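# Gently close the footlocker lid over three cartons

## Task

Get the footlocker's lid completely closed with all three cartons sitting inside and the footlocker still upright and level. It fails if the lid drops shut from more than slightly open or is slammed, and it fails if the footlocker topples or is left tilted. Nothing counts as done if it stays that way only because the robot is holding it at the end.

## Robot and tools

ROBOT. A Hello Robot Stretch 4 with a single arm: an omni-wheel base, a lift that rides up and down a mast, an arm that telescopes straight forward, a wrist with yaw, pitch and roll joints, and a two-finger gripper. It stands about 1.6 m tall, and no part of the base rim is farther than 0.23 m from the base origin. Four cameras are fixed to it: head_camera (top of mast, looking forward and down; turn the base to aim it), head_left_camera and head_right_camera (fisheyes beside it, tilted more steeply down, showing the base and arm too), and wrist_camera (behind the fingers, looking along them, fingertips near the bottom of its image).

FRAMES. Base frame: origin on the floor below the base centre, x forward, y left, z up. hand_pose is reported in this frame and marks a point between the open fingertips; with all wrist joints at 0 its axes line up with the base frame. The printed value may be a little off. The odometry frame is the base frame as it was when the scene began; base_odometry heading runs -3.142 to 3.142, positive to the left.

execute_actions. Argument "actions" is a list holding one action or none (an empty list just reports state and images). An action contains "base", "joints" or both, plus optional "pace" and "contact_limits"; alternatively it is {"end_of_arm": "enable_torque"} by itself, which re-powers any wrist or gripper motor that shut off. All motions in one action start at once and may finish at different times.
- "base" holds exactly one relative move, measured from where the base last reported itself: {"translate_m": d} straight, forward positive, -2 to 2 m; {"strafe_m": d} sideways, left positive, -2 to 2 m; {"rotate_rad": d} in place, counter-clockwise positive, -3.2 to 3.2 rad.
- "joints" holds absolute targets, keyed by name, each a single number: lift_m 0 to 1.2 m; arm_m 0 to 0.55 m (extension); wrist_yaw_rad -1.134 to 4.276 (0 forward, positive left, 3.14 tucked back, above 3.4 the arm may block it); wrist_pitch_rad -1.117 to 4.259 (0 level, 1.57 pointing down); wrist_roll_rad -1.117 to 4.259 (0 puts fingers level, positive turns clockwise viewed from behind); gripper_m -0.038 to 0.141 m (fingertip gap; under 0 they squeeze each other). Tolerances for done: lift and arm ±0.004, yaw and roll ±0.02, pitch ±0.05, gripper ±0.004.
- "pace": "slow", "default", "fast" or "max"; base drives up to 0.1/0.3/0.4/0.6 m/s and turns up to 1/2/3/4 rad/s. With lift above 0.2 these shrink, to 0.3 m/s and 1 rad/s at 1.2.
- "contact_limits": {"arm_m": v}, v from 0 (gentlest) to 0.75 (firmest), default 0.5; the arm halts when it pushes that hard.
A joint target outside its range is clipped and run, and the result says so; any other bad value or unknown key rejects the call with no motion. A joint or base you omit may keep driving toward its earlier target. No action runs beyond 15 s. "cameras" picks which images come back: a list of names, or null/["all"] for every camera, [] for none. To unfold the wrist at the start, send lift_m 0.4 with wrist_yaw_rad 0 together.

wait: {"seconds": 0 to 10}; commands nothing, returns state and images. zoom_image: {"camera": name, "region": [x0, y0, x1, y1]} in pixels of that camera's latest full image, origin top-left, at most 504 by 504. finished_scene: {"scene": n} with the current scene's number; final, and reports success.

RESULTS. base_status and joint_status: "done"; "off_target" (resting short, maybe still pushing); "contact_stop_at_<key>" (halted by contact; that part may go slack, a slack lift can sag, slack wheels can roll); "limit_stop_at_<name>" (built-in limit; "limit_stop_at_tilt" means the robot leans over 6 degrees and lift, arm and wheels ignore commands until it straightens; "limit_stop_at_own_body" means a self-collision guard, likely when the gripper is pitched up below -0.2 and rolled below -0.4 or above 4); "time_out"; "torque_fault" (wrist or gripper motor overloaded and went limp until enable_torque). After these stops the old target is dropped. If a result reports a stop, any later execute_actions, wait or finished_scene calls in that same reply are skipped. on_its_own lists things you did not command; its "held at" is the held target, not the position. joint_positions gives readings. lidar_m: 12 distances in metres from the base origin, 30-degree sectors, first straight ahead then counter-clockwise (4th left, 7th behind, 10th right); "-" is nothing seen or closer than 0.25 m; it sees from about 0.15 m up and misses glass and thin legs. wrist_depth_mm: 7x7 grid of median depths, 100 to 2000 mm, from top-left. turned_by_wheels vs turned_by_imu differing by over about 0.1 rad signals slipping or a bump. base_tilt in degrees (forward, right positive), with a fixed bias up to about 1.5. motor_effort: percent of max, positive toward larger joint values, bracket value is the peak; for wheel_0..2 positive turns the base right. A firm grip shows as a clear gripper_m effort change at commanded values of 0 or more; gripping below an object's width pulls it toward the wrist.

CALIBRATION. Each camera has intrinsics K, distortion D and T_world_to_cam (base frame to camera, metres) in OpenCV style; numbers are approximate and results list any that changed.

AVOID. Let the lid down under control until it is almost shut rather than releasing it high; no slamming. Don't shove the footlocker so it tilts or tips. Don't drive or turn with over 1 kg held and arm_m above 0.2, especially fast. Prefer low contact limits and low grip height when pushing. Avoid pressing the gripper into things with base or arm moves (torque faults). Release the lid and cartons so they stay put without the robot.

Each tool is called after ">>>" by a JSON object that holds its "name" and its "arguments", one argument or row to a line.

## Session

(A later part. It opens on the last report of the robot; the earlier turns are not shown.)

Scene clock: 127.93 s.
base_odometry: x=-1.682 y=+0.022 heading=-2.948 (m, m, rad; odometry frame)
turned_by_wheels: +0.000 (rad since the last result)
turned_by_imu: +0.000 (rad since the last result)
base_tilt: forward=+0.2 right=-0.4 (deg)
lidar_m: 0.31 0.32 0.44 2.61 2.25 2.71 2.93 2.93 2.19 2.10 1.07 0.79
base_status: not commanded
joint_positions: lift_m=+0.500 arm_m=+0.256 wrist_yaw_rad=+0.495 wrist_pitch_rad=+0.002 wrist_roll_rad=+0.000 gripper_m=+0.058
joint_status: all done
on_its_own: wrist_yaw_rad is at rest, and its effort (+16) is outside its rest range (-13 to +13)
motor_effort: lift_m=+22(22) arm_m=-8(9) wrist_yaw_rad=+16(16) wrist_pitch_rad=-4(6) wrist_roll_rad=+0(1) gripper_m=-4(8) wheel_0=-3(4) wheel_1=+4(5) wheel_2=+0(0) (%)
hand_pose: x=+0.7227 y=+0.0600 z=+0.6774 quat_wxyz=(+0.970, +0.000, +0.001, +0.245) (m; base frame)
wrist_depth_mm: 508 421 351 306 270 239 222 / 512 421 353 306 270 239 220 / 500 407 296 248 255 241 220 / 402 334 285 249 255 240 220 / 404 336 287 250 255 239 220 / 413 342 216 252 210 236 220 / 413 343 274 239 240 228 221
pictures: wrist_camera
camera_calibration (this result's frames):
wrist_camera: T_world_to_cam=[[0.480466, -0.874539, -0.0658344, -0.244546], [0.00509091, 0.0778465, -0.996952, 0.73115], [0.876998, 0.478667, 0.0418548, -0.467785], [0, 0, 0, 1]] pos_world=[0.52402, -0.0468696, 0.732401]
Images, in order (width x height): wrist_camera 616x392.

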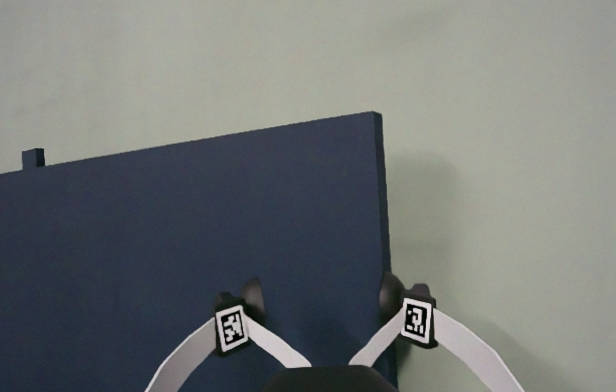

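>>> {"name": "execute_actions", "arguments": {
  "actions": [
    {"joints":{"arm_m":0.225},"pace":"slow"}
  ],
  "cameras": []
}}

>>> {"name": "execute_actions", "arguments": {
  "actions": [
    {"base":{"strafe_m":-0.01},"pace":"slow"}
  ],
  "cameras": ["wrist_camera","head_camera"]
}}

Scene clock: 133.10 s.
base_odometry: x=-1.682 y=+0.022 heading=-2.948 (m, m, rad; odometry frame)
turned_by_wheels: +0.000 (rad since the last result)
turned_by_imu: +0.000 (rad since the last result)
base_tilt: forward=+0.2 right=-0.5 (deg)
lidar_m: 0.28 0.31 0.44 2.61 2.23 2.75 2.96 2.93 2.18 2.08 1.08 0.78
base_status: not commanded
joint_positions: lift_m=+0.500 arm_m=+0.226 wrist_yaw_rad=+0.495 wrist_pitch_rad=+0.002 wrist_roll_rad=+0.000 gripper_m=+0.058
joint_status: all done
on_its_own: wrist_yaw_rad is at rest, and its effort (+16) is outside its rest range (-13 to +13)
motor_effort: lift_m=+23(22) arm_m=-7(8) wrist_yaw_rad=+16(15) wrist_pitch_rad=-6(4) wrist_roll_rad=-1(1) gripper_m=-6(4) wheel_0=-4(4) wheel_1=+4(4) wheel_2=+0(0) (%)
hand_pose: x=+0.6927 y=+0.0600 z=+0.6772 quat_wxyz=(+0.970, +0.000, +0.001, +0.245) (m; base frame)
wrist_depth_mm: 559 469 394 338 298 267 247 / 569 473 392 340 300 267 245 / 554 455 289 237 290 268 246 / 387 322 276 241 286 267 246 / 402 332 283 246 283 267 246 / 418 343 215 252 208 264 247 / 430 355 282 245 239 255 247
pictures: none
No camera images: the call's "cameras" was empty. Leave "cameras" out to get every camera's image.

Scene clock: 133.97 s.
base_odometry: x=-1.684 y=+0.032 heading=-2.948 (m, m, rad; odometry frame)
turned_by_wheels: +0.000 (rad since the last result)
turned_by_imu: +0.000 (rad since the last result)
base_tilt: forward=+0.2 right=-0.3 (deg)
lidar_m: 0.28 0.30 0.45 2.63 2.19 2.73 2.98 2.94 2.18 2.06 1.08 0.76
base_status: done
joint_positions: lift_m=+0.500 arm_m=+0.226 wrist_yaw_rad=+0.500 wrist_pitch_rad=+0.002 wrist_roll_rad=+0.000 gripper_m=+0.058
joint_status: not commanded
motor_effort: lift_m=+22(22) arm_m=-6(7) wrist_yaw_rad=+0(16) wrist_pitch_rad=-5(6) wrist_roll_rad=+0(0) gripper_m=-3(6) wheel_0=+3(3) wheel_1=-3(7) wheel_2=+0(2) (%)
hand_pose: x=+0.6922 y=+0.0616 z=+0.6772 quat_wxyz=(+0.969, +0.000, +0.001, +0.247) (m; base frame)
wrist_depth_mm: 574 473 397 340 300 266 247 / 580 477 397 342 301 267 244 / 580 449 237 203 300 266 244 / 332 278 236 206 300 267 246 / 353 293 247 213 294 267 246 / 375 309 215 222 206 266 244 / 402 325 253 214 290 254 246
pictures: head_camera, wrist_camera
camera_calibration (this result's frames):
wrist_camera: T_world_to_cam=[[0.485162, -0.871942, -0.065837, -0.231884], [0.00429263, 0.0776659, -0.99697, 0.731635], [0.874414, 0.48341, 0.0414235, -0.439954], [0, 0, 0, 1]] pos_world=[0.494062, -0.0463349, 0.732376]
Images, in order (width x height): head_camera 420x560, wrist_camera 616x392.

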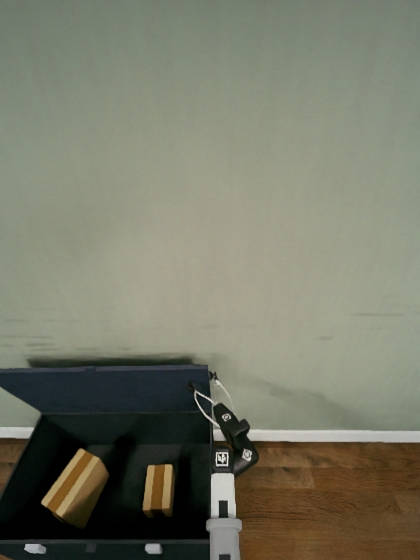

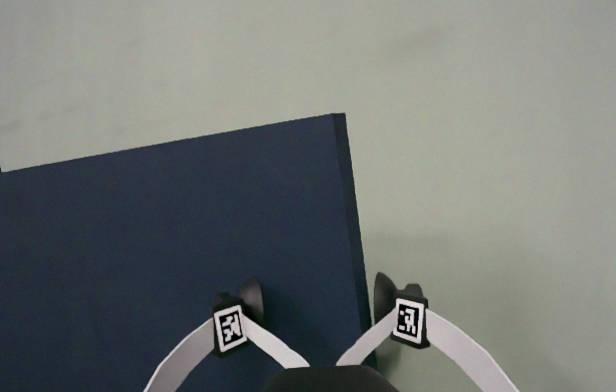

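>>> {"name": "execute_actions", "arguments": {
  "actions": [
    {"base":{"strafe_m":-0.03},"joints":{"gripper_m":0.065}}
  ],
  "cameras": []
}}

>>> {"name": "execute_actions", "arguments": {
  "actions": [
    {"base":{"strafe_m":-0.058},"joints":{"wrist_yaw_rad":0.7,"wrist_roll_rad":-0.2}}
  ],
  "cameras": ["wrist_camera"]
}}

Scene clock: 147.93 s.
base_odometry: x=-1.690 y=+0.061 heading=-2.948 (m, m, rad; odometry frame)
turned_by_wheels: +0.000 (rad since the last result)
turned_by_imu: +0.000 (rad since the last result)
base_tilt: forward=+0.3 right=-0.4 (deg)
lidar_m: 0.32 0.30 0.44 2.64 2.27 2.67 2.98 2.92 2.15 2.03 1.06 0.79
base_status: done
joint_positions: lift_m=+0.500 arm_m=+0.226 wrist_yaw_rad=+0.501 wrist_pitch_rad=+0.002 wrist_roll_rad=+0.000 gripper_m=+0.065
joint_status: all done
motor_effort: lift_m=+22(22) arm_m=-6(7) wrist_yaw_rad=-3(3) wrist_pitch_rad=-5(6) wrist_roll_rad=+0(0) gripper_m=-3(3) wheel_0=+2(14) wheel_1=-2(11) wheel_2=+0(2) (%)
hand_pose: x=+0.6921 y=+0.0619 z=+0.6772 quat_wxyz=(+0.969, +0.000, +0.001, +0.248) (m; base frame)
wrist_depth_mm: 580 477 397 342 297 265 247 / 580 477 397 340 298 266 245 / 585 449 231 327 298 267 245 / 327 272 232 320 300 265 244 / 349 287 241 223 300 266 244 / 373 303 218 231 209 260 245 / 399 320 253 227 289 253 246
pictures: none
No camera images: the call's "cameras" was empty. Leave "cameras" out to get every camera's image.

Scene clock: 149.10 s.
base_odometry: x=-1.701 y=+0.118 heading=-2.948 (m, m, rad; odometry frame)
turned_by_wheels: +0.000 (rad since the last result)
turned_by_imu: +0.000 (rad since the last result)
base_tilt: forward=+0.2 right=-0.5 (deg)
lidar_m: 0.51 0.33 0.42 2.70 2.34 2.80 2.98 2.79 2.09 1.98 1.11 0.77
base_status: done
joint_positions: lift_m=+0.500 arm_m=+0.226 wrist_yaw_rad=+0.702 wrist_pitch_rad=+0.003 wrist_roll_rad=-0.200 gripper_m=+0.065
joint_status: all done
motor_effort: lift_m=+22(21) arm_m=-7(6) wrist_yaw_rad=-6(8) wrist_pitch_rad=-7(6) wrist_roll_rad=+1(5) gripper_m=-3(5) wheel_0=+2(12) wheel_1=+0(10) wheel_2=+0(2) (%)
hand_pose: x=+0.6738 y=+0.1196 z=+0.6772 quat_wxyz=(+0.934, -0.094, -0.033, +0.342) (m; base frame)
wrist_depth_mm: 1336 809 569 436 351 296 264 / 1281 768 544 424 347 291 258 / 539 353 237 382 340 286 254 / 517 324 235 364 330 282 250 / 574 347 247 216 320 277 246 / 661 382 217 223 210 267 242 / 715 410 254 220 296 250 239
pictures: wrist_camera
camera_calibration (this result's frames):
wrist_camera: T_world_to_cam=[[0.646396, -0.751224, 0.133546, -0.430482], [0.117145, -0.0752416, -0.99026, 0.664858], [0.753956, 0.655745, 0.0393661, -0.389973], [0, 0, 0, 1]] pos_world=[0.4944, -0.0176406, 0.731224]
Images, in order (width x height): wrist_camera 616x392.

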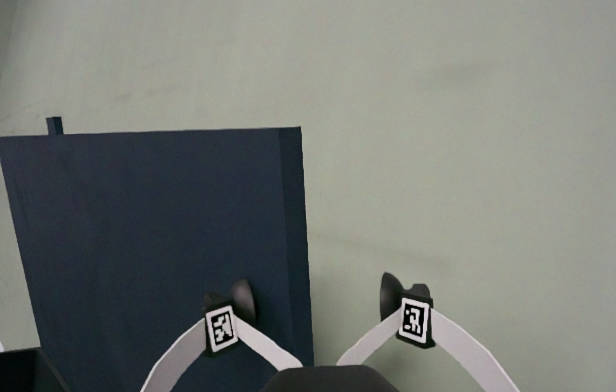

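>>> {"name": "execute_actions", "arguments": {
  "actions": [
    {"base":{"strafe_m":-0.052},"joints":{"wrist_yaw_rad":0.95,"wrist_roll_rad":-0.38}}
  ],
  "cameras": ["wrist_camera"]
}}

Scene clock: 153.03 s.
base_odometry: x=-1.711 y=+0.169 heading=-2.948 (m, m, rad; odometry frame)
turned_by_wheels: +0.000 (rad since the last result)
turned_by_imu: +0.001 (rad since the last result)
base_tilt: forward=+0.1 right=-0.3 (deg)
lidar_m: 0.72 0.37 0.40 2.75 2.35 2.95 2.97 2.73 2.01 1.92 1.04 0.78
base_status: done
joint_positions: lift_m=+0.500 arm_m=+0.226 wrist_yaw_rad=+0.953 wrist_pitch_rad=+0.004 wrist_roll_rad=-0.380 gripper_m=+0.065
joint_status: all done
motor_effort: lift_m=+22(22) arm_m=-6(6) wrist_yaw_rad=-10(12) wrist_pitch_rad=-9(14) wrist_roll_rad=+0(3) gripper_m=-3(5) wheel_0=+5(11) wheel_1=-2(11) wheel_2=+0(1) (%)
hand_pose: x=+0.6354 y=+0.1846 z=+0.6768 quat_wxyz=(+0.872, -0.169, -0.085, +0.451) (m; base frame)
wrist_depth_mm: - - 1397 750 512 389 325 / - - 1160 676 477 368 310 / - 1576 778 591 449 349 297 / - 676 240 504 424 332 287 / - 866 259 459 389 319 273 / 866 878 213 427 209 298 264 / 842 854 252 207 332 270 254
pictures: wrist_camera
camera_calibration (this result's frames):
wrist_camera: T_world_to_cam=[[0.780688, -0.543212, 0.308944, -0.59922], [0.274332, -0.146288, -0.950443, 0.560125], [0.561487, 0.826753, 0.0348154, -0.309821], [0, 0, 0, 1]] pos_world=[0.488104, 0.0125808, 0.728278]
Images, in order (width x height): wrist_camera 616x392.

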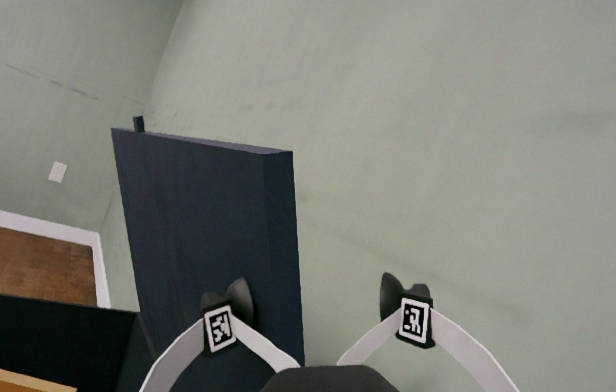

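>>> {"name": "execute_actions", "arguments": {
  "actions": [
    {"base":{"strafe_m":-0.04},"joints":{"wrist_yaw_rad":1.2,"wrist_roll_rad":-0.55,"lift_m":0.485,"gripper_m":0.045}}
  ],
  "cameras": ["wrist_camera"]
}}

Scene clock: 157.27 s.
base_odometry: x=-1.718 y=+0.208 heading=-2.947 (m, m, rad; odometry frame)
turned_by_wheels: +0.000 (rad since the last result)
turned_by_imu: +0.000 (rad since the last result)
base_tilt: forward=+0.3 right=-0.4 (deg)
lidar_m: 0.74 0.37 0.44 2.80 2.42 2.96 2.99 2.68 1.99 1.89 1.09 0.77
base_status: done
joint_positions: lift_m=+0.485 arm_m=+0.226 wrist_yaw_rad=+1.204 wrist_pitch_rad=+0.005 wrist_roll_rad=-0.550 gripper_m=+0.045
joint_status: all done
motor_effort: lift_m=+16(21) arm_m=-7(7) wrist_yaw_rad=-11(10) wrist_pitch_rad=-11(17) wrist_roll_rad=+1(2) gripper_m=-5(5) wheel_0=+5(12) wheel_1=-1(11) wheel_2=+0(0) (%)
hand_pose: x=+0.5822 y=+0.2379 z=+0.6621 quat_wxyz=(+0.793, -0.225, -0.152, +0.545) (m; base frame)
wrist_depth_mm: - - - - 1138 654 488 / - - - 1983 891 580 442 / - - - 1397 750 517 402 / - - 585 831 640 459 368 / 1464 - 831 699 564 418 342 / 878 946 340 585 206 387 317 / 683 732 320 197 418 324 300
pictures: wrist_camera
camera_calibration (this result's frames):
wrist_camera: T_world_to_cam=[[0.829712, -0.308221, 0.465378, -0.712249], [0.447829, -0.130118, -0.884601, 0.420156], [0.333207, 0.942374, 0.0300704, -0.214971], [0, 0, 0, 1]] pos_world=[0.474433, 0.0377227, 0.7096]
Images, in order (width x height): wrist_camera 616x392.

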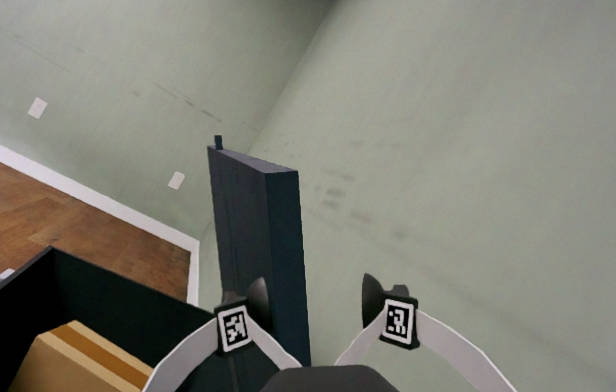

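>>> {"name": "execute_actions", "arguments": {
  "actions": [
    {"joints":{"arm_m":0.11,"lift_m":0.375,"wrist_roll_rad":-0.95},"pace":"slow"}
  ],
  "cameras": ["wrist_camera"]
}}

Scene clock: 164.27 s.
base_odometry: x=-1.718 y=+0.208 heading=-2.947 (m, m, rad; odometry frame)
turned_by_wheels: +0.000 (rad since the last result)
turned_by_imu: +0.000 (rad since the last result)
base_tilt: forward=+0.1 right=-0.4 (deg)
lidar_m: 0.75 0.35 0.43 2.81 2.42 3.00 2.97 2.67 1.97 1.88 1.07 0.79
base_status: not commanded
joint_positions: lift_m=+0.375 arm_m=+0.111 wrist_yaw_rad=+1.200 wrist_pitch_rad=+0.009 wrist_roll_rad=-0.950 gripper_m=+0.045
joint_status: all done
on_its_own: wrist_pitch_rad is at rest, and its effort (-24) is outside its rest range (-23 to +23)
motor_effort: lift_m=+17(16) arm_m=-8(8) wrist_yaw_rad=+0(15) wrist_pitch_rad=-24(24) wrist_roll_rad=+2(4) gripper_m=-4(7) wheel_0=+4(5) wheel_1=-1(1) wheel_2=+0(0) (%)
hand_pose: x=+0.4683 y=+0.2372 z=+0.5509 quat_wxyz=(+0.733, -0.380, -0.255, +0.504) (m; base frame)
wrist_depth_mm: - - - - - 1921 1205 / 1618 - - - - 1281 946 / 1308 - - - 1397 960 759 / 917 931 - 1366 1025 788 647 / 854 732 1025 991 842 661 559 / 723 723 219 750 207 564 488 / 691 732 699 203 549 466 436
pictures: wrist_camera
camera_calibration (this result's frames):
wrist_camera: T_world_to_cam=[[0.595737, -0.216155, 0.773547, -0.648273], [0.733957, -0.244641, -0.633607, 0.12753], [0.326198, 0.945213, 0.0129068, -0.160949], [0, 0, 0, 1]] pos_world=[0.3451, 0.0432026, 0.584351]
Images, in order (width x height): wrist_camera 616x392.

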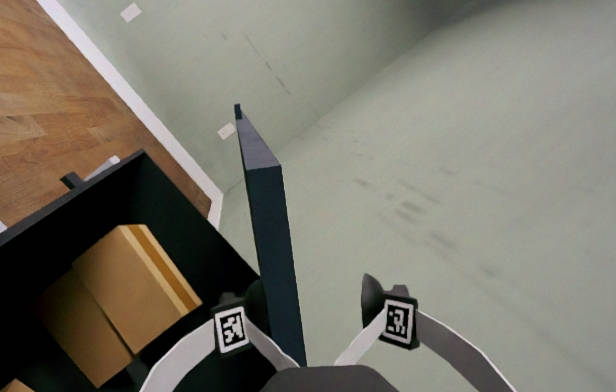

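>>> {"name": "execute_actions", "arguments": {
  "actions": [
    {"joints":{"arm_m":0.03,"lift_m":0.245,"wrist_roll_rad":-1.11},"pace":"slow"}
  ],
  "cameras": ["wrist_camera"]
}}

Scene clock: 168.63 s.
base_odometry: x=-1.718 y=+0.208 heading=-2.947 (m, m, rad; odometry frame)
turned_by_wheels: +0.000 (rad since the last result)
turned_by_imu: +0.000 (rad since the last result)
base_tilt: forward=+0.1 right=-0.5 (deg)
lidar_m: 0.72 0.35 0.43 2.81 2.39 3.00 2.97 2.68 2.00 1.87 1.07 0.78
base_status: not commanded
joint_positions: lift_m=+0.245 arm_m=+0.032 wrist_yaw_rad=+1.198 wrist_pitch_rad=+0.008 wrist_roll_rad=-1.111 gripper_m=+0.045
joint_status: all done
motor_effort: lift_m=+17(17) arm_m=-8(9) wrist_yaw_rad=+6(14) wrist_pitch_rad=-23(24) wrist_roll_rad=+2(2) gripper_m=-6(5) wheel_0=+4(4) wheel_1=-1(1) wheel_2=+0(0) (%)
hand_pose: x=+0.3889 y=+0.2369 z=+0.4210 quat_wxyz=(+0.701, -0.437, -0.294, +0.481) (m; base frame)
wrist_depth_mm: 1138 - - - - - - / 960 1661 - - - - 1464 / 842 1308 946 - 1983 1397 1078 / 732 500 750 1661 1336 1060 891 / 424 272 750 976 1025 842 723 / 210 193 732 285 207 707 627 / 186 191 723 205 654 580 549
pictures: wrist_camera
camera_calibration (this result's frames):
wrist_camera: T_world_to_cam=[[0.473204, -0.168813, 0.864627, -0.502392], [0.818743, -0.278001, -0.502369, 0.0231368], [0.325173, 0.945631, 0.00666339, -0.130097], [0, 0, 0, 1]] pos_world=[0.261095, 0.0446459, 0.446872]
Images, in order (width x height): wrist_camera 616x392.

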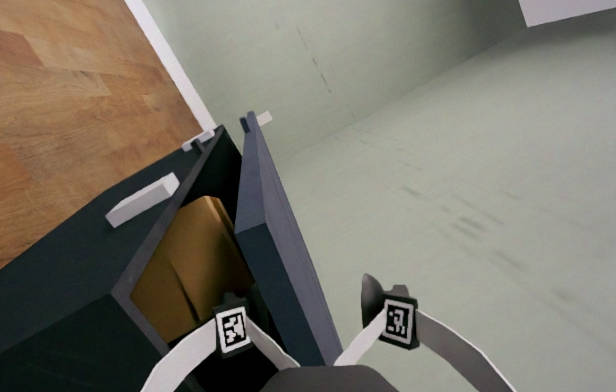

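>>> {"name": "execute_actions", "arguments": {
  "actions": [
    {"base":{"strafe_m":-0.024},"joints":{"arm_m":0.02,"lift_m":0.218},"pace":"slow"}
  ],
  "cameras": ["wrist_camera"]
}}

Scene clock: 172.87 s.
base_odometry: x=-1.723 y=+0.231 heading=-2.947 (m, m, rad; odometry frame)
turned_by_wheels: +0.000 (rad since the last result)
turned_by_imu: +0.000 (rad since the last result)
base_tilt: forward=+0.2 right=-0.4 (deg)
lidar_m: 0.74 0.39 0.41 2.80 2.46 3.04 2.94 2.61 1.94 1.87 1.07 0.79
base_status: done
joint_positions: lift_m=+0.218 arm_m=+0.021 wrist_yaw_rad=+1.202 wrist_pitch_rad=+0.006 wrist_roll_rad=-1.111 gripper_m=+0.045
joint_status: all done
motor_effort: lift_m=+17(17) arm_m=-8(9) wrist_yaw_rad=-5(5) wrist_pitch_rad=-17(24) wrist_roll_rad=+1(1) gripper_m=-6(7) wheel_0=+7(11) wheel_1=-6(9) wheel_2=+0(1) (%)
hand_pose: x=+0.3779 y=+0.2376 z=+0.3946 quat_wxyz=(+0.700, -0.436, -0.296, +0.482) (m; base frame)
wrist_depth_mm: 1078 - - - - - - / 917 1618 - - - - 1537 / 798 1255 976 - 1983 1464 1118 / 691 661 359 1618 1430 1098 904 / 530 286 768 530 1042 866 741 / 258 211 212 263 207 723 634 / 211 216 226 233 668 591 559
pictures: wrist_camera
camera_calibration (this result's frames):
wrist_camera: T_world_to_cam=[[0.473177, -0.168737, 0.864657, -0.474323], [0.820154, -0.273963, -0.502287, 0.0175953], [0.321638, 0.946822, 0.00875723, -0.126775], [0, 0, 0, 1]] pos_world=[0.250784, 0.0448184, 0.420075]
Images, in order (width x height): wrist_camera 616x392.

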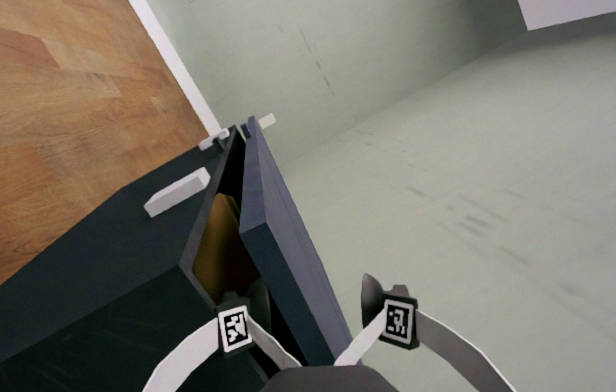

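>>> {"name": "execute_actions", "arguments": {
  "actions": [
    {"base":{"strafe_m":-0.005},"joints":{"lift_m":0.214},"pace":"slow"}
  ],
  "cameras": ["wrist_camera"]
}}

Scene clock: 175.13 s.
base_odometry: x=-1.724 y=+0.236 heading=-2.947 (m, m, rad; odometry frame)
turned_by_wheels: +0.000 (rad since the last result)
turned_by_imu: +0.000 (rad since the last result)
base_tilt: forward=+0.3 right=-0.4 (deg)
lidar_m: 0.71 0.39 0.40 2.83 2.43 3.05 3.00 2.60 1.96 1.88 1.07 0.79
base_status: done
joint_positions: lift_m=+0.214 arm_m=+0.021 wrist_yaw_rad=+1.202 wrist_pitch_rad=+0.003 wrist_roll_rad=-1.110 gripper_m=+0.045
joint_status: all done
motor_effort: lift_m=+15(16) arm_m=-8(8) wrist_yaw_rad=-7(7) wrist_pitch_rad=-9(16) wrist_roll_rad=+1(0) gripper_m=-4(6) wheel_0=+6(9) wheel_1=-4(8) wheel_2=+0(2) (%)
hand_pose: x=+0.3777 y=+0.2377 z=+0.3916 quat_wxyz=(+0.700, -0.435, -0.297, +0.481) (m; base frame)
wrist_depth_mm: 1098 - - - - - - / 917 1576 - - - - 1537 / 798 1255 976 - - 1430 1138 / 691 654 362 1661 1397 1078 891 / 530 285 750 530 1042 854 750 / 257 215 216 235 207 715 640 / 216 221 231 237 661 591 554
pictures: wrist_camera
camera_calibration (this result's frames):
wrist_camera: T_world_to_cam=[[0.472387, -0.17097, 0.86465, -0.470783], [0.820795, -0.272129, -0.502236, 0.0155108], [0.321164, 0.94695, 0.0117811, -0.12783], [0, 0, 0, 1]] pos_world=[0.250715, 0.0447794, 0.416359]
Images, in order (width x height): wrist_camera 616x392.

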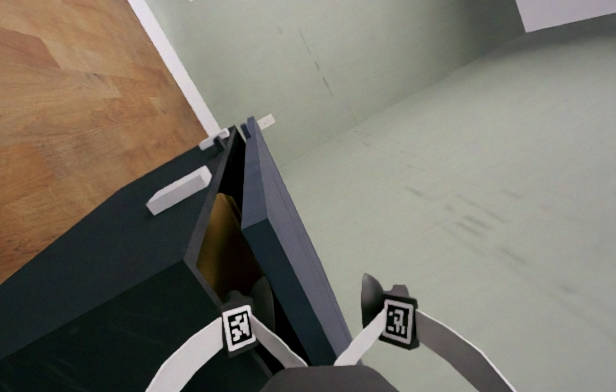

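>>> {"name": "execute_actions", "arguments": {
  "actions": [
    {"base":{"strafe_m":-0.004},"pace":"slow"}
  ],
  "cameras": ["wrist_camera"]
}}

Scene clock: 177.83 s.
base_odometry: x=-1.724 y=+0.240 heading=-2.947 (m, m, rad; odometry frame)
turned_by_wheels: +0.000 (rad since the last result)
turned_by_imu: +0.000 (rad since the last result)
base_tilt: forward=+0.4 right=-0.5 (deg)
lidar_m: 0.72 0.40 0.43 2.84 2.45 3.02 2.98 2.62 1.95 1.86 1.08 0.77
base_status: done
joint_positions: lift_m=+0.214 arm_m=+0.021 wrist_yaw_rad=+1.200 wrist_pitch_rad=+0.005 wrist_roll_rad=-1.110 gripper_m=+0.045
joint_status: not commanded
motor_effort: lift_m=+15(15) arm_m=-8(7) wrist_yaw_rad=+0(7) wrist_pitch_rad=-13(12) wrist_roll_rad=+3(1) gripper_m=-4(4) wheel_0=+3(8) wheel_1=-5(8) wheel_2=+0(1) (%)
hand_pose: x=+0.3783 y=+0.2372 z=+0.3912 quat_wxyz=(+0.701, -0.436, -0.296, +0.481) (m; base frame)
wrist_depth_mm: 1078 - - - - - - / 917 1576 - - - - 1537 / 778 1229 842 - 1983 1397 1138 / 691 627 351 1618 1366 1078 891 / 512 278 768 549 1042 842 741 / 253 220 220 260 208 723 634 / 221 228 238 245 661 591 559
pictures: wrist_camera
camera_calibration (this result's frames):
wrist_camera: T_world_to_cam=[[0.472379, -0.171058, 0.864637, -0.470755], [0.819951, -0.27457, -0.502286, 0.0156797], [0.323324, 0.94623, 0.0105575, -0.127764], [0, 0, 0, 1]] pos_world=[0.250827, 0.0446735, 0.416256]
Images, in order (width x height): wrist_camera 616x392.

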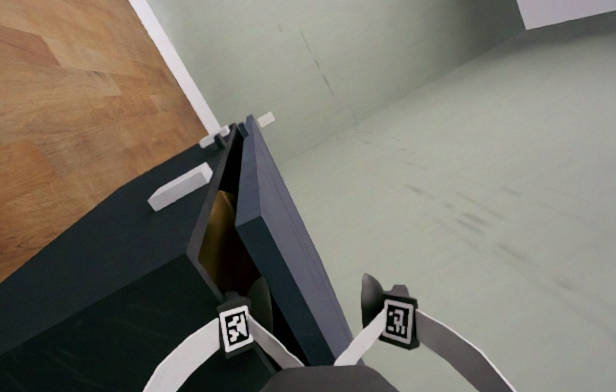

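>>> {"name": "execute_actions", "arguments": {
  "actions": [
    {"base":{"strafe_m":-0.003},"joints":{"lift_m":0.21},"pace":"slow"}
  ],
  "cameras": ["wrist_camera"]
}}

Scene clock: 180.57 s.
base_odometry: x=-1.725 y=+0.242 heading=-2.947 (m, m, rad; odometry frame)
turned_by_wheels: +0.000 (rad since the last result)
turned_by_imu: +0.000 (rad since the last result)
base_tilt: forward=+0.2 right=-0.3 (deg)
lidar_m: 0.74 0.38 0.42 2.85 2.48 3.05 2.94 2.60 1.97 1.84 1.07 0.77
base_status: done
joint_positions: lift_m=+0.210 arm_m=+0.021 wrist_yaw_rad=+1.200 wrist_pitch_rad=+0.009 wrist_roll_rad=-1.111 gripper_m=+0.045
joint_status: all done
motor_effort: lift_m=+16(17) arm_m=-8(8) wrist_yaw_rad=+2(2) wrist_pitch_rad=-23(27) wrist_roll_rad=+3(1) gripper_m=-6(7) wheel_0=+5(4) wheel_1=-5(7) wheel_2=+0(0) (%)
hand_pose: x=+0.3783 y=+0.2371 z=+0.3859 quat_wxyz=(+0.700, -0.437, -0.295, +0.482) (m; base frame)
wrist_depth_mm: 1025 - - - - - - / 878 1537 - - - - 1499 / 778 1205 788 - 1983 1464 1118 / 683 627 334 1661 1430 1078 891 / 530 281 227 517 1025 854 750 / 256 224 223 312 207 715 640 / 224 229 241 248 661 585 554
pictures: wrist_camera
camera_calibration (this result's frames):
wrist_camera: T_world_to_cam=[[0.473493, -0.167872, 0.864652, -0.467385], [0.819135, -0.276915, -0.50233, 0.013789], [0.323762, 0.946117, 0.00639273, -0.126181], [0, 0, 0, 1]] pos_world=[0.250861, 0.0447397, 0.411859]
Images, in order (width x height): wrist_camera 616x392.

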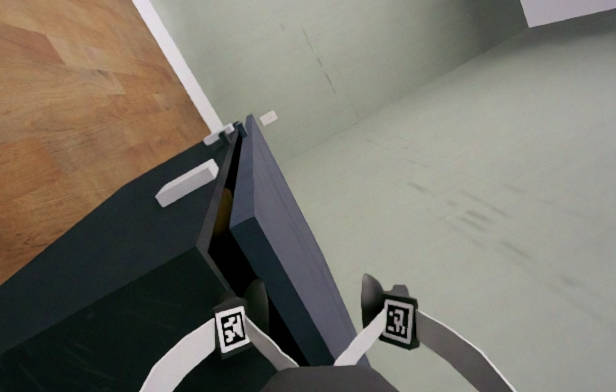

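>>> {"name": "execute_actions", "arguments": {
  "actions": [
    {"joints":{"lift_m":0.202},"pace":"slow"}
  ],
  "cameras": ["wrist_camera"]
}}

>>> {"name": "execute_actions", "arguments": {
  "actions": [
    {"base":{"strafe_m":-0.003},"joints":{"lift_m":0.197},"pace":"slow"}
  ],
  "cameras": ["wrist_camera"]
}}

Scene clock: 183.80 s.
base_odometry: x=-1.725 y=+0.242 heading=-2.947 (m, m, rad; odometry frame)
turned_by_wheels: +0.000 (rad since the last result)
turned_by_imu: +0.000 (rad since the last result)
base_tilt: forward=+0.3 right=-0.4 (deg)
lidar_m: 0.74 0.37 0.42 2.83 2.56 3.06 2.99 2.65 1.92 1.83 1.06 0.79
base_status: not commanded
joint_positions: lift_m=+0.202 arm_m=+0.021 wrist_yaw_rad=+1.200 wrist_pitch_rad=+0.005 wrist_roll_rad=-1.111 gripper_m=+0.045
joint_status: all done
motor_effort: lift_m=+15(17) arm_m=-7(8) wrist_yaw_rad=+0(1) wrist_pitch_rad=-15(24) wrist_roll_rad=+2(1) gripper_m=-5(7) wheel_0=+5(5) wheel_1=-5(5) wheel_2=+0(0) (%)
hand_pose: x=+0.3782 y=+0.2373 z=+0.3790 quat_wxyz=(+0.700, -0.436, -0.296, +0.481) (m; base frame)
wrist_depth_mm: 1042 - - - - - - / 866 1464 - - - - 1499 / 750 1205 768 - - 1430 1118 / 676 621 325 1618 1397 1078 904 / 512 279 226 488 1025 866 741 / 254 223 222 293 207 715 640 / 223 231 240 247 654 591 554
pictures: wrist_camera
camera_calibration (this result's frames):
wrist_camera: T_world_to_cam=[[0.472486, -0.170445, 0.8647, -0.460371], [0.819924, -0.274824, -0.502191, 0.0096535], [0.323236, 0.946267, 0.00990143, -0.127352], [0, 0, 0, 1]] pos_world=[0.250768, 0.0446945, 0.404192]
Images, in order (width x height): wrist_camera 616x392.

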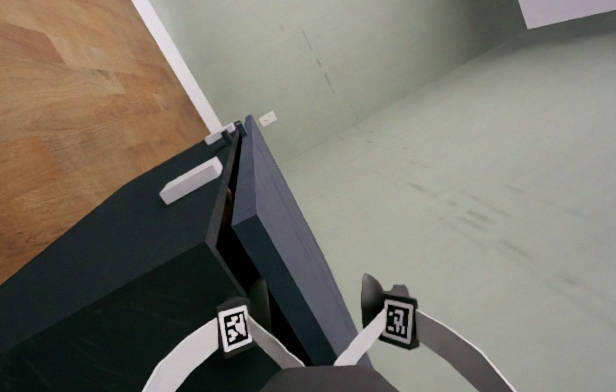

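Scene clock: 184.40 s.
base_odometry: x=-1.725 y=+0.245 heading=-2.947 (m, m, rad; odometry frame)
turned_by_wheels: +0.000 (rad since the last result)
turned_by_imu: +0.000 (rad since the last result)
base_tilt: forward=+0.2 right=-0.4 (deg)
lidar_m: 0.74 0.38 0.43 2.85 2.50 3.05 2.96 2.66 1.96 1.86 1.08 0.77
base_status: done
joint_positions: lift_m=+0.197 arm_m=+0.021 wrist_yaw_rad=+1.200 wrist_pitch_rad=+0.003 wrist_roll_rad=-1.111 gripper_m=+0.045
joint_status: all done
motor_effort: lift_m=+15(16) arm_m=-7(7) wrist_yaw_rad=+0(2) wrist_pitch_rad=-9(13) wrist_roll_rad=+2(2) gripper_m=-4(4) wheel_0=+6(6) wheel_1=-6(8) wheel_2=+0(1) (%)
hand_pose: x=+0.3782 y=+0.2372 z=+0.3745 quat_wxyz=(+0.701, -0.436, -0.296, +0.481) (m; base frame)
wrist_depth_mm: 1042 - - - - - - / 866 1499 - - - - 1499 / 759 1160 759 - - 1430 1118 / 668 627 324 1618 1366 1078 891 / 508 278 226 480 1042 854 741 / 253 225 225 253 207 715 640 / 226 234 243 249 654 580 559
pictures: wrist_camera
camera_calibration (this result's frames):
wrist_camera: T_world_to_cam=[[0.471971, -0.171839, 0.864705, -0.455993], [0.820205, -0.274068, -0.502146, 0.00710329], [0.323277, 0.946233, 0.0115913, -0.127944], [0, 0, 0, 1]] pos_world=[0.250751, 0.0446539, 0.39935]
Images, in order (width x height): wrist_camera 616x392.

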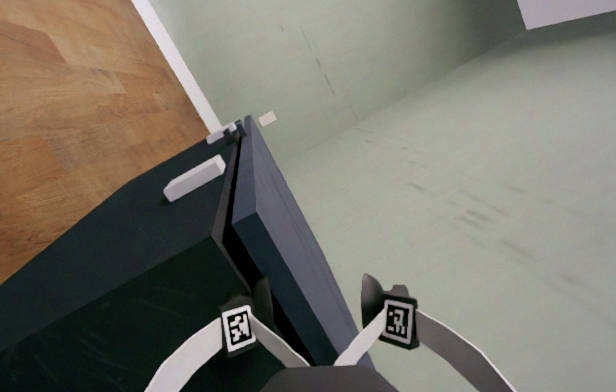

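>>> {"name": "execute_actions", "arguments": {
  "actions": [
    {"base":{"strafe_m":-0.003},"pace":"slow"}
  ],
  "cameras": ["wrist_camera"]
}}

>>> {"name": "execute_actions", "arguments": {
  "actions": [
    {"base":{"strafe_m":-0.04},"pace":"slow"}
  ],
  "cameras": ["wrist_camera","head_camera"]
}}

Scene clock: 188.50 s.
base_odometry: x=-1.726 y=+0.248 heading=-2.948 (m, m, rad; odometry frame)
turned_by_wheels: +0.000 (rad since the last result)
turned_by_imu: +0.000 (rad since the last result)
base_tilt: forward=+0.2 right=-0.3 (deg)
lidar_m: 0.71 0.40 0.43 2.84 2.46 3.05 2.94 2.63 1.94 1.85 1.06 0.75
base_status: done
joint_positions: lift_m=+0.197 arm_m=+0.021 wrist_yaw_rad=+1.197 wrist_pitch_rad=+0.005 wrist_roll_rad=-1.111 gripper_m=+0.045
joint_status: not commanded
motor_effort: lift_m=+15(16) arm_m=-7(7) wrist_yaw_rad=+8(9) wrist_pitch_rad=-15(17) wrist_roll_rad=+1(2) gripper_m=-4(3) wheel_0=+3(8) wheel_1=-5(10) wheel_2=+0(0) (%)
hand_pose: x=+0.3788 y=+0.2367 z=+0.3740 quat_wxyz=(+0.701, -0.437, -0.295, +0.480) (m; base frame)
wrist_depth_mm: 1042 - - - - - - / 866 1499 - - - - 1499 / 750 1182 741 - 1983 1464 1118 / 654 597 324 1618 1366 1078 891 / 488 272 230 585 1025 854 732 / 247 230 230 300 207 723 634 / 231 238 249 254 654 580 554
pictures: wrist_camera
camera_calibration (this result's frames):
wrist_camera: T_world_to_cam=[[0.471993, -0.171873, 0.864686, -0.455928], [0.819173, -0.277018, -0.502212, 0.00728969], [0.32585, 0.945368, 0.0100431, -0.127856], [0, 0, 0, 1]] pos_world=[0.250885, 0.0445291, 0.39918]
Images, in order (width x height): wrist_camera 616x392.

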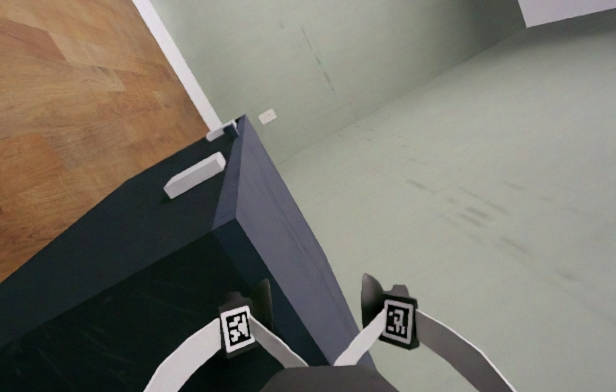

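Scene clock: 189.97 s.
base_odometry: x=-1.734 y=+0.287 heading=-2.948 (m, m, rad; odometry frame)
turned_by_wheels: +0.000 (rad since the last result)
turned_by_imu: +0.000 (rad since the last result)
base_tilt: forward=+0.2 right=-0.4 (deg)
lidar_m: 0.73 0.43 0.41 2.89 2.47 3.04 2.98 2.57 1.89 1.81 1.06 0.76
base_status: done
joint_positions: lift_m=+0.197 arm_m=+0.021 wrist_yaw_rad=+1.200 wrist_pitch_rad=+0.003 wrist_roll_rad=-1.110 gripper_m=+0.045
joint_status: not commanded
motor_effort: lift_m=+15(15) arm_m=-7(7) wrist_yaw_rad=+1(8) wrist_pitch_rad=-7(14) wrist_roll_rad=+0(2) gripper_m=-4(3) wheel_0=+5(10) wheel_1=-5(9) wheel_2=+0(2) (%)
hand_pose: x=+0.3783 y=+0.2372 z=+0.3747 quat_wxyz=(+0.701, -0.436, -0.297, +0.480) (m; base frame)
wrist_depth_mm: 1042 - - - - - - / 904 1576 - - - - 1499 / 759 1205 788 - 1983 1397 1138 / 668 615 334 1618 1397 1060 891 / 508 277 267 621 1060 854 750 / 266 270 272 312 207 715 640 / 271 281 293 297 654 580 554
pictures: head_camera, wrist_camera
camera_calibration (this result's frames):
wrist_camera: T_world_to_cam=[[0.471798, -0.172748, 0.864618, -0.455879], [0.820144, -0.274011, -0.502277, 0.00713562], [0.323683, 0.946084, 0.0124005, -0.128325], [0, 0, 0, 1]] pos_world=[0.250767, 0.0446093, 0.399337]
Images, in order (width x height): head_camera 420x560, wrist_camera 616x392.

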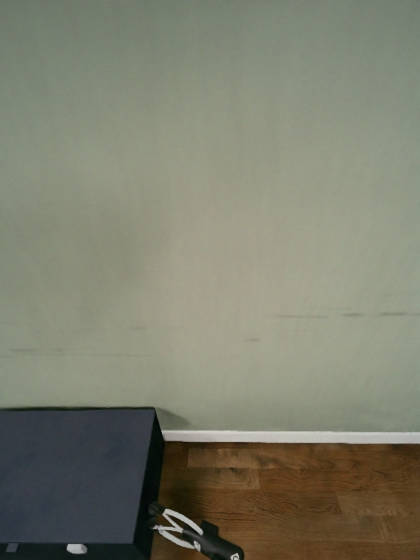

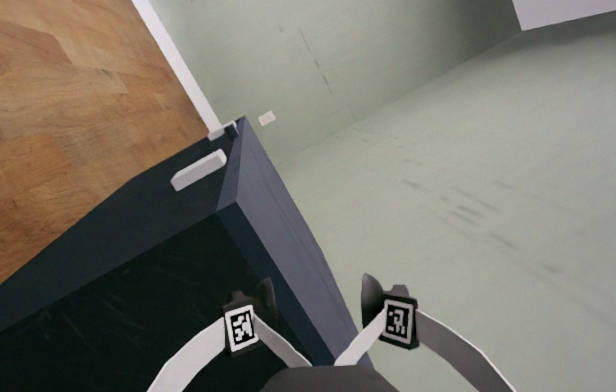

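>>> {"name": "finished_scene", "arguments": {
  "scene": 2
}}

The scene is finished: the task was done.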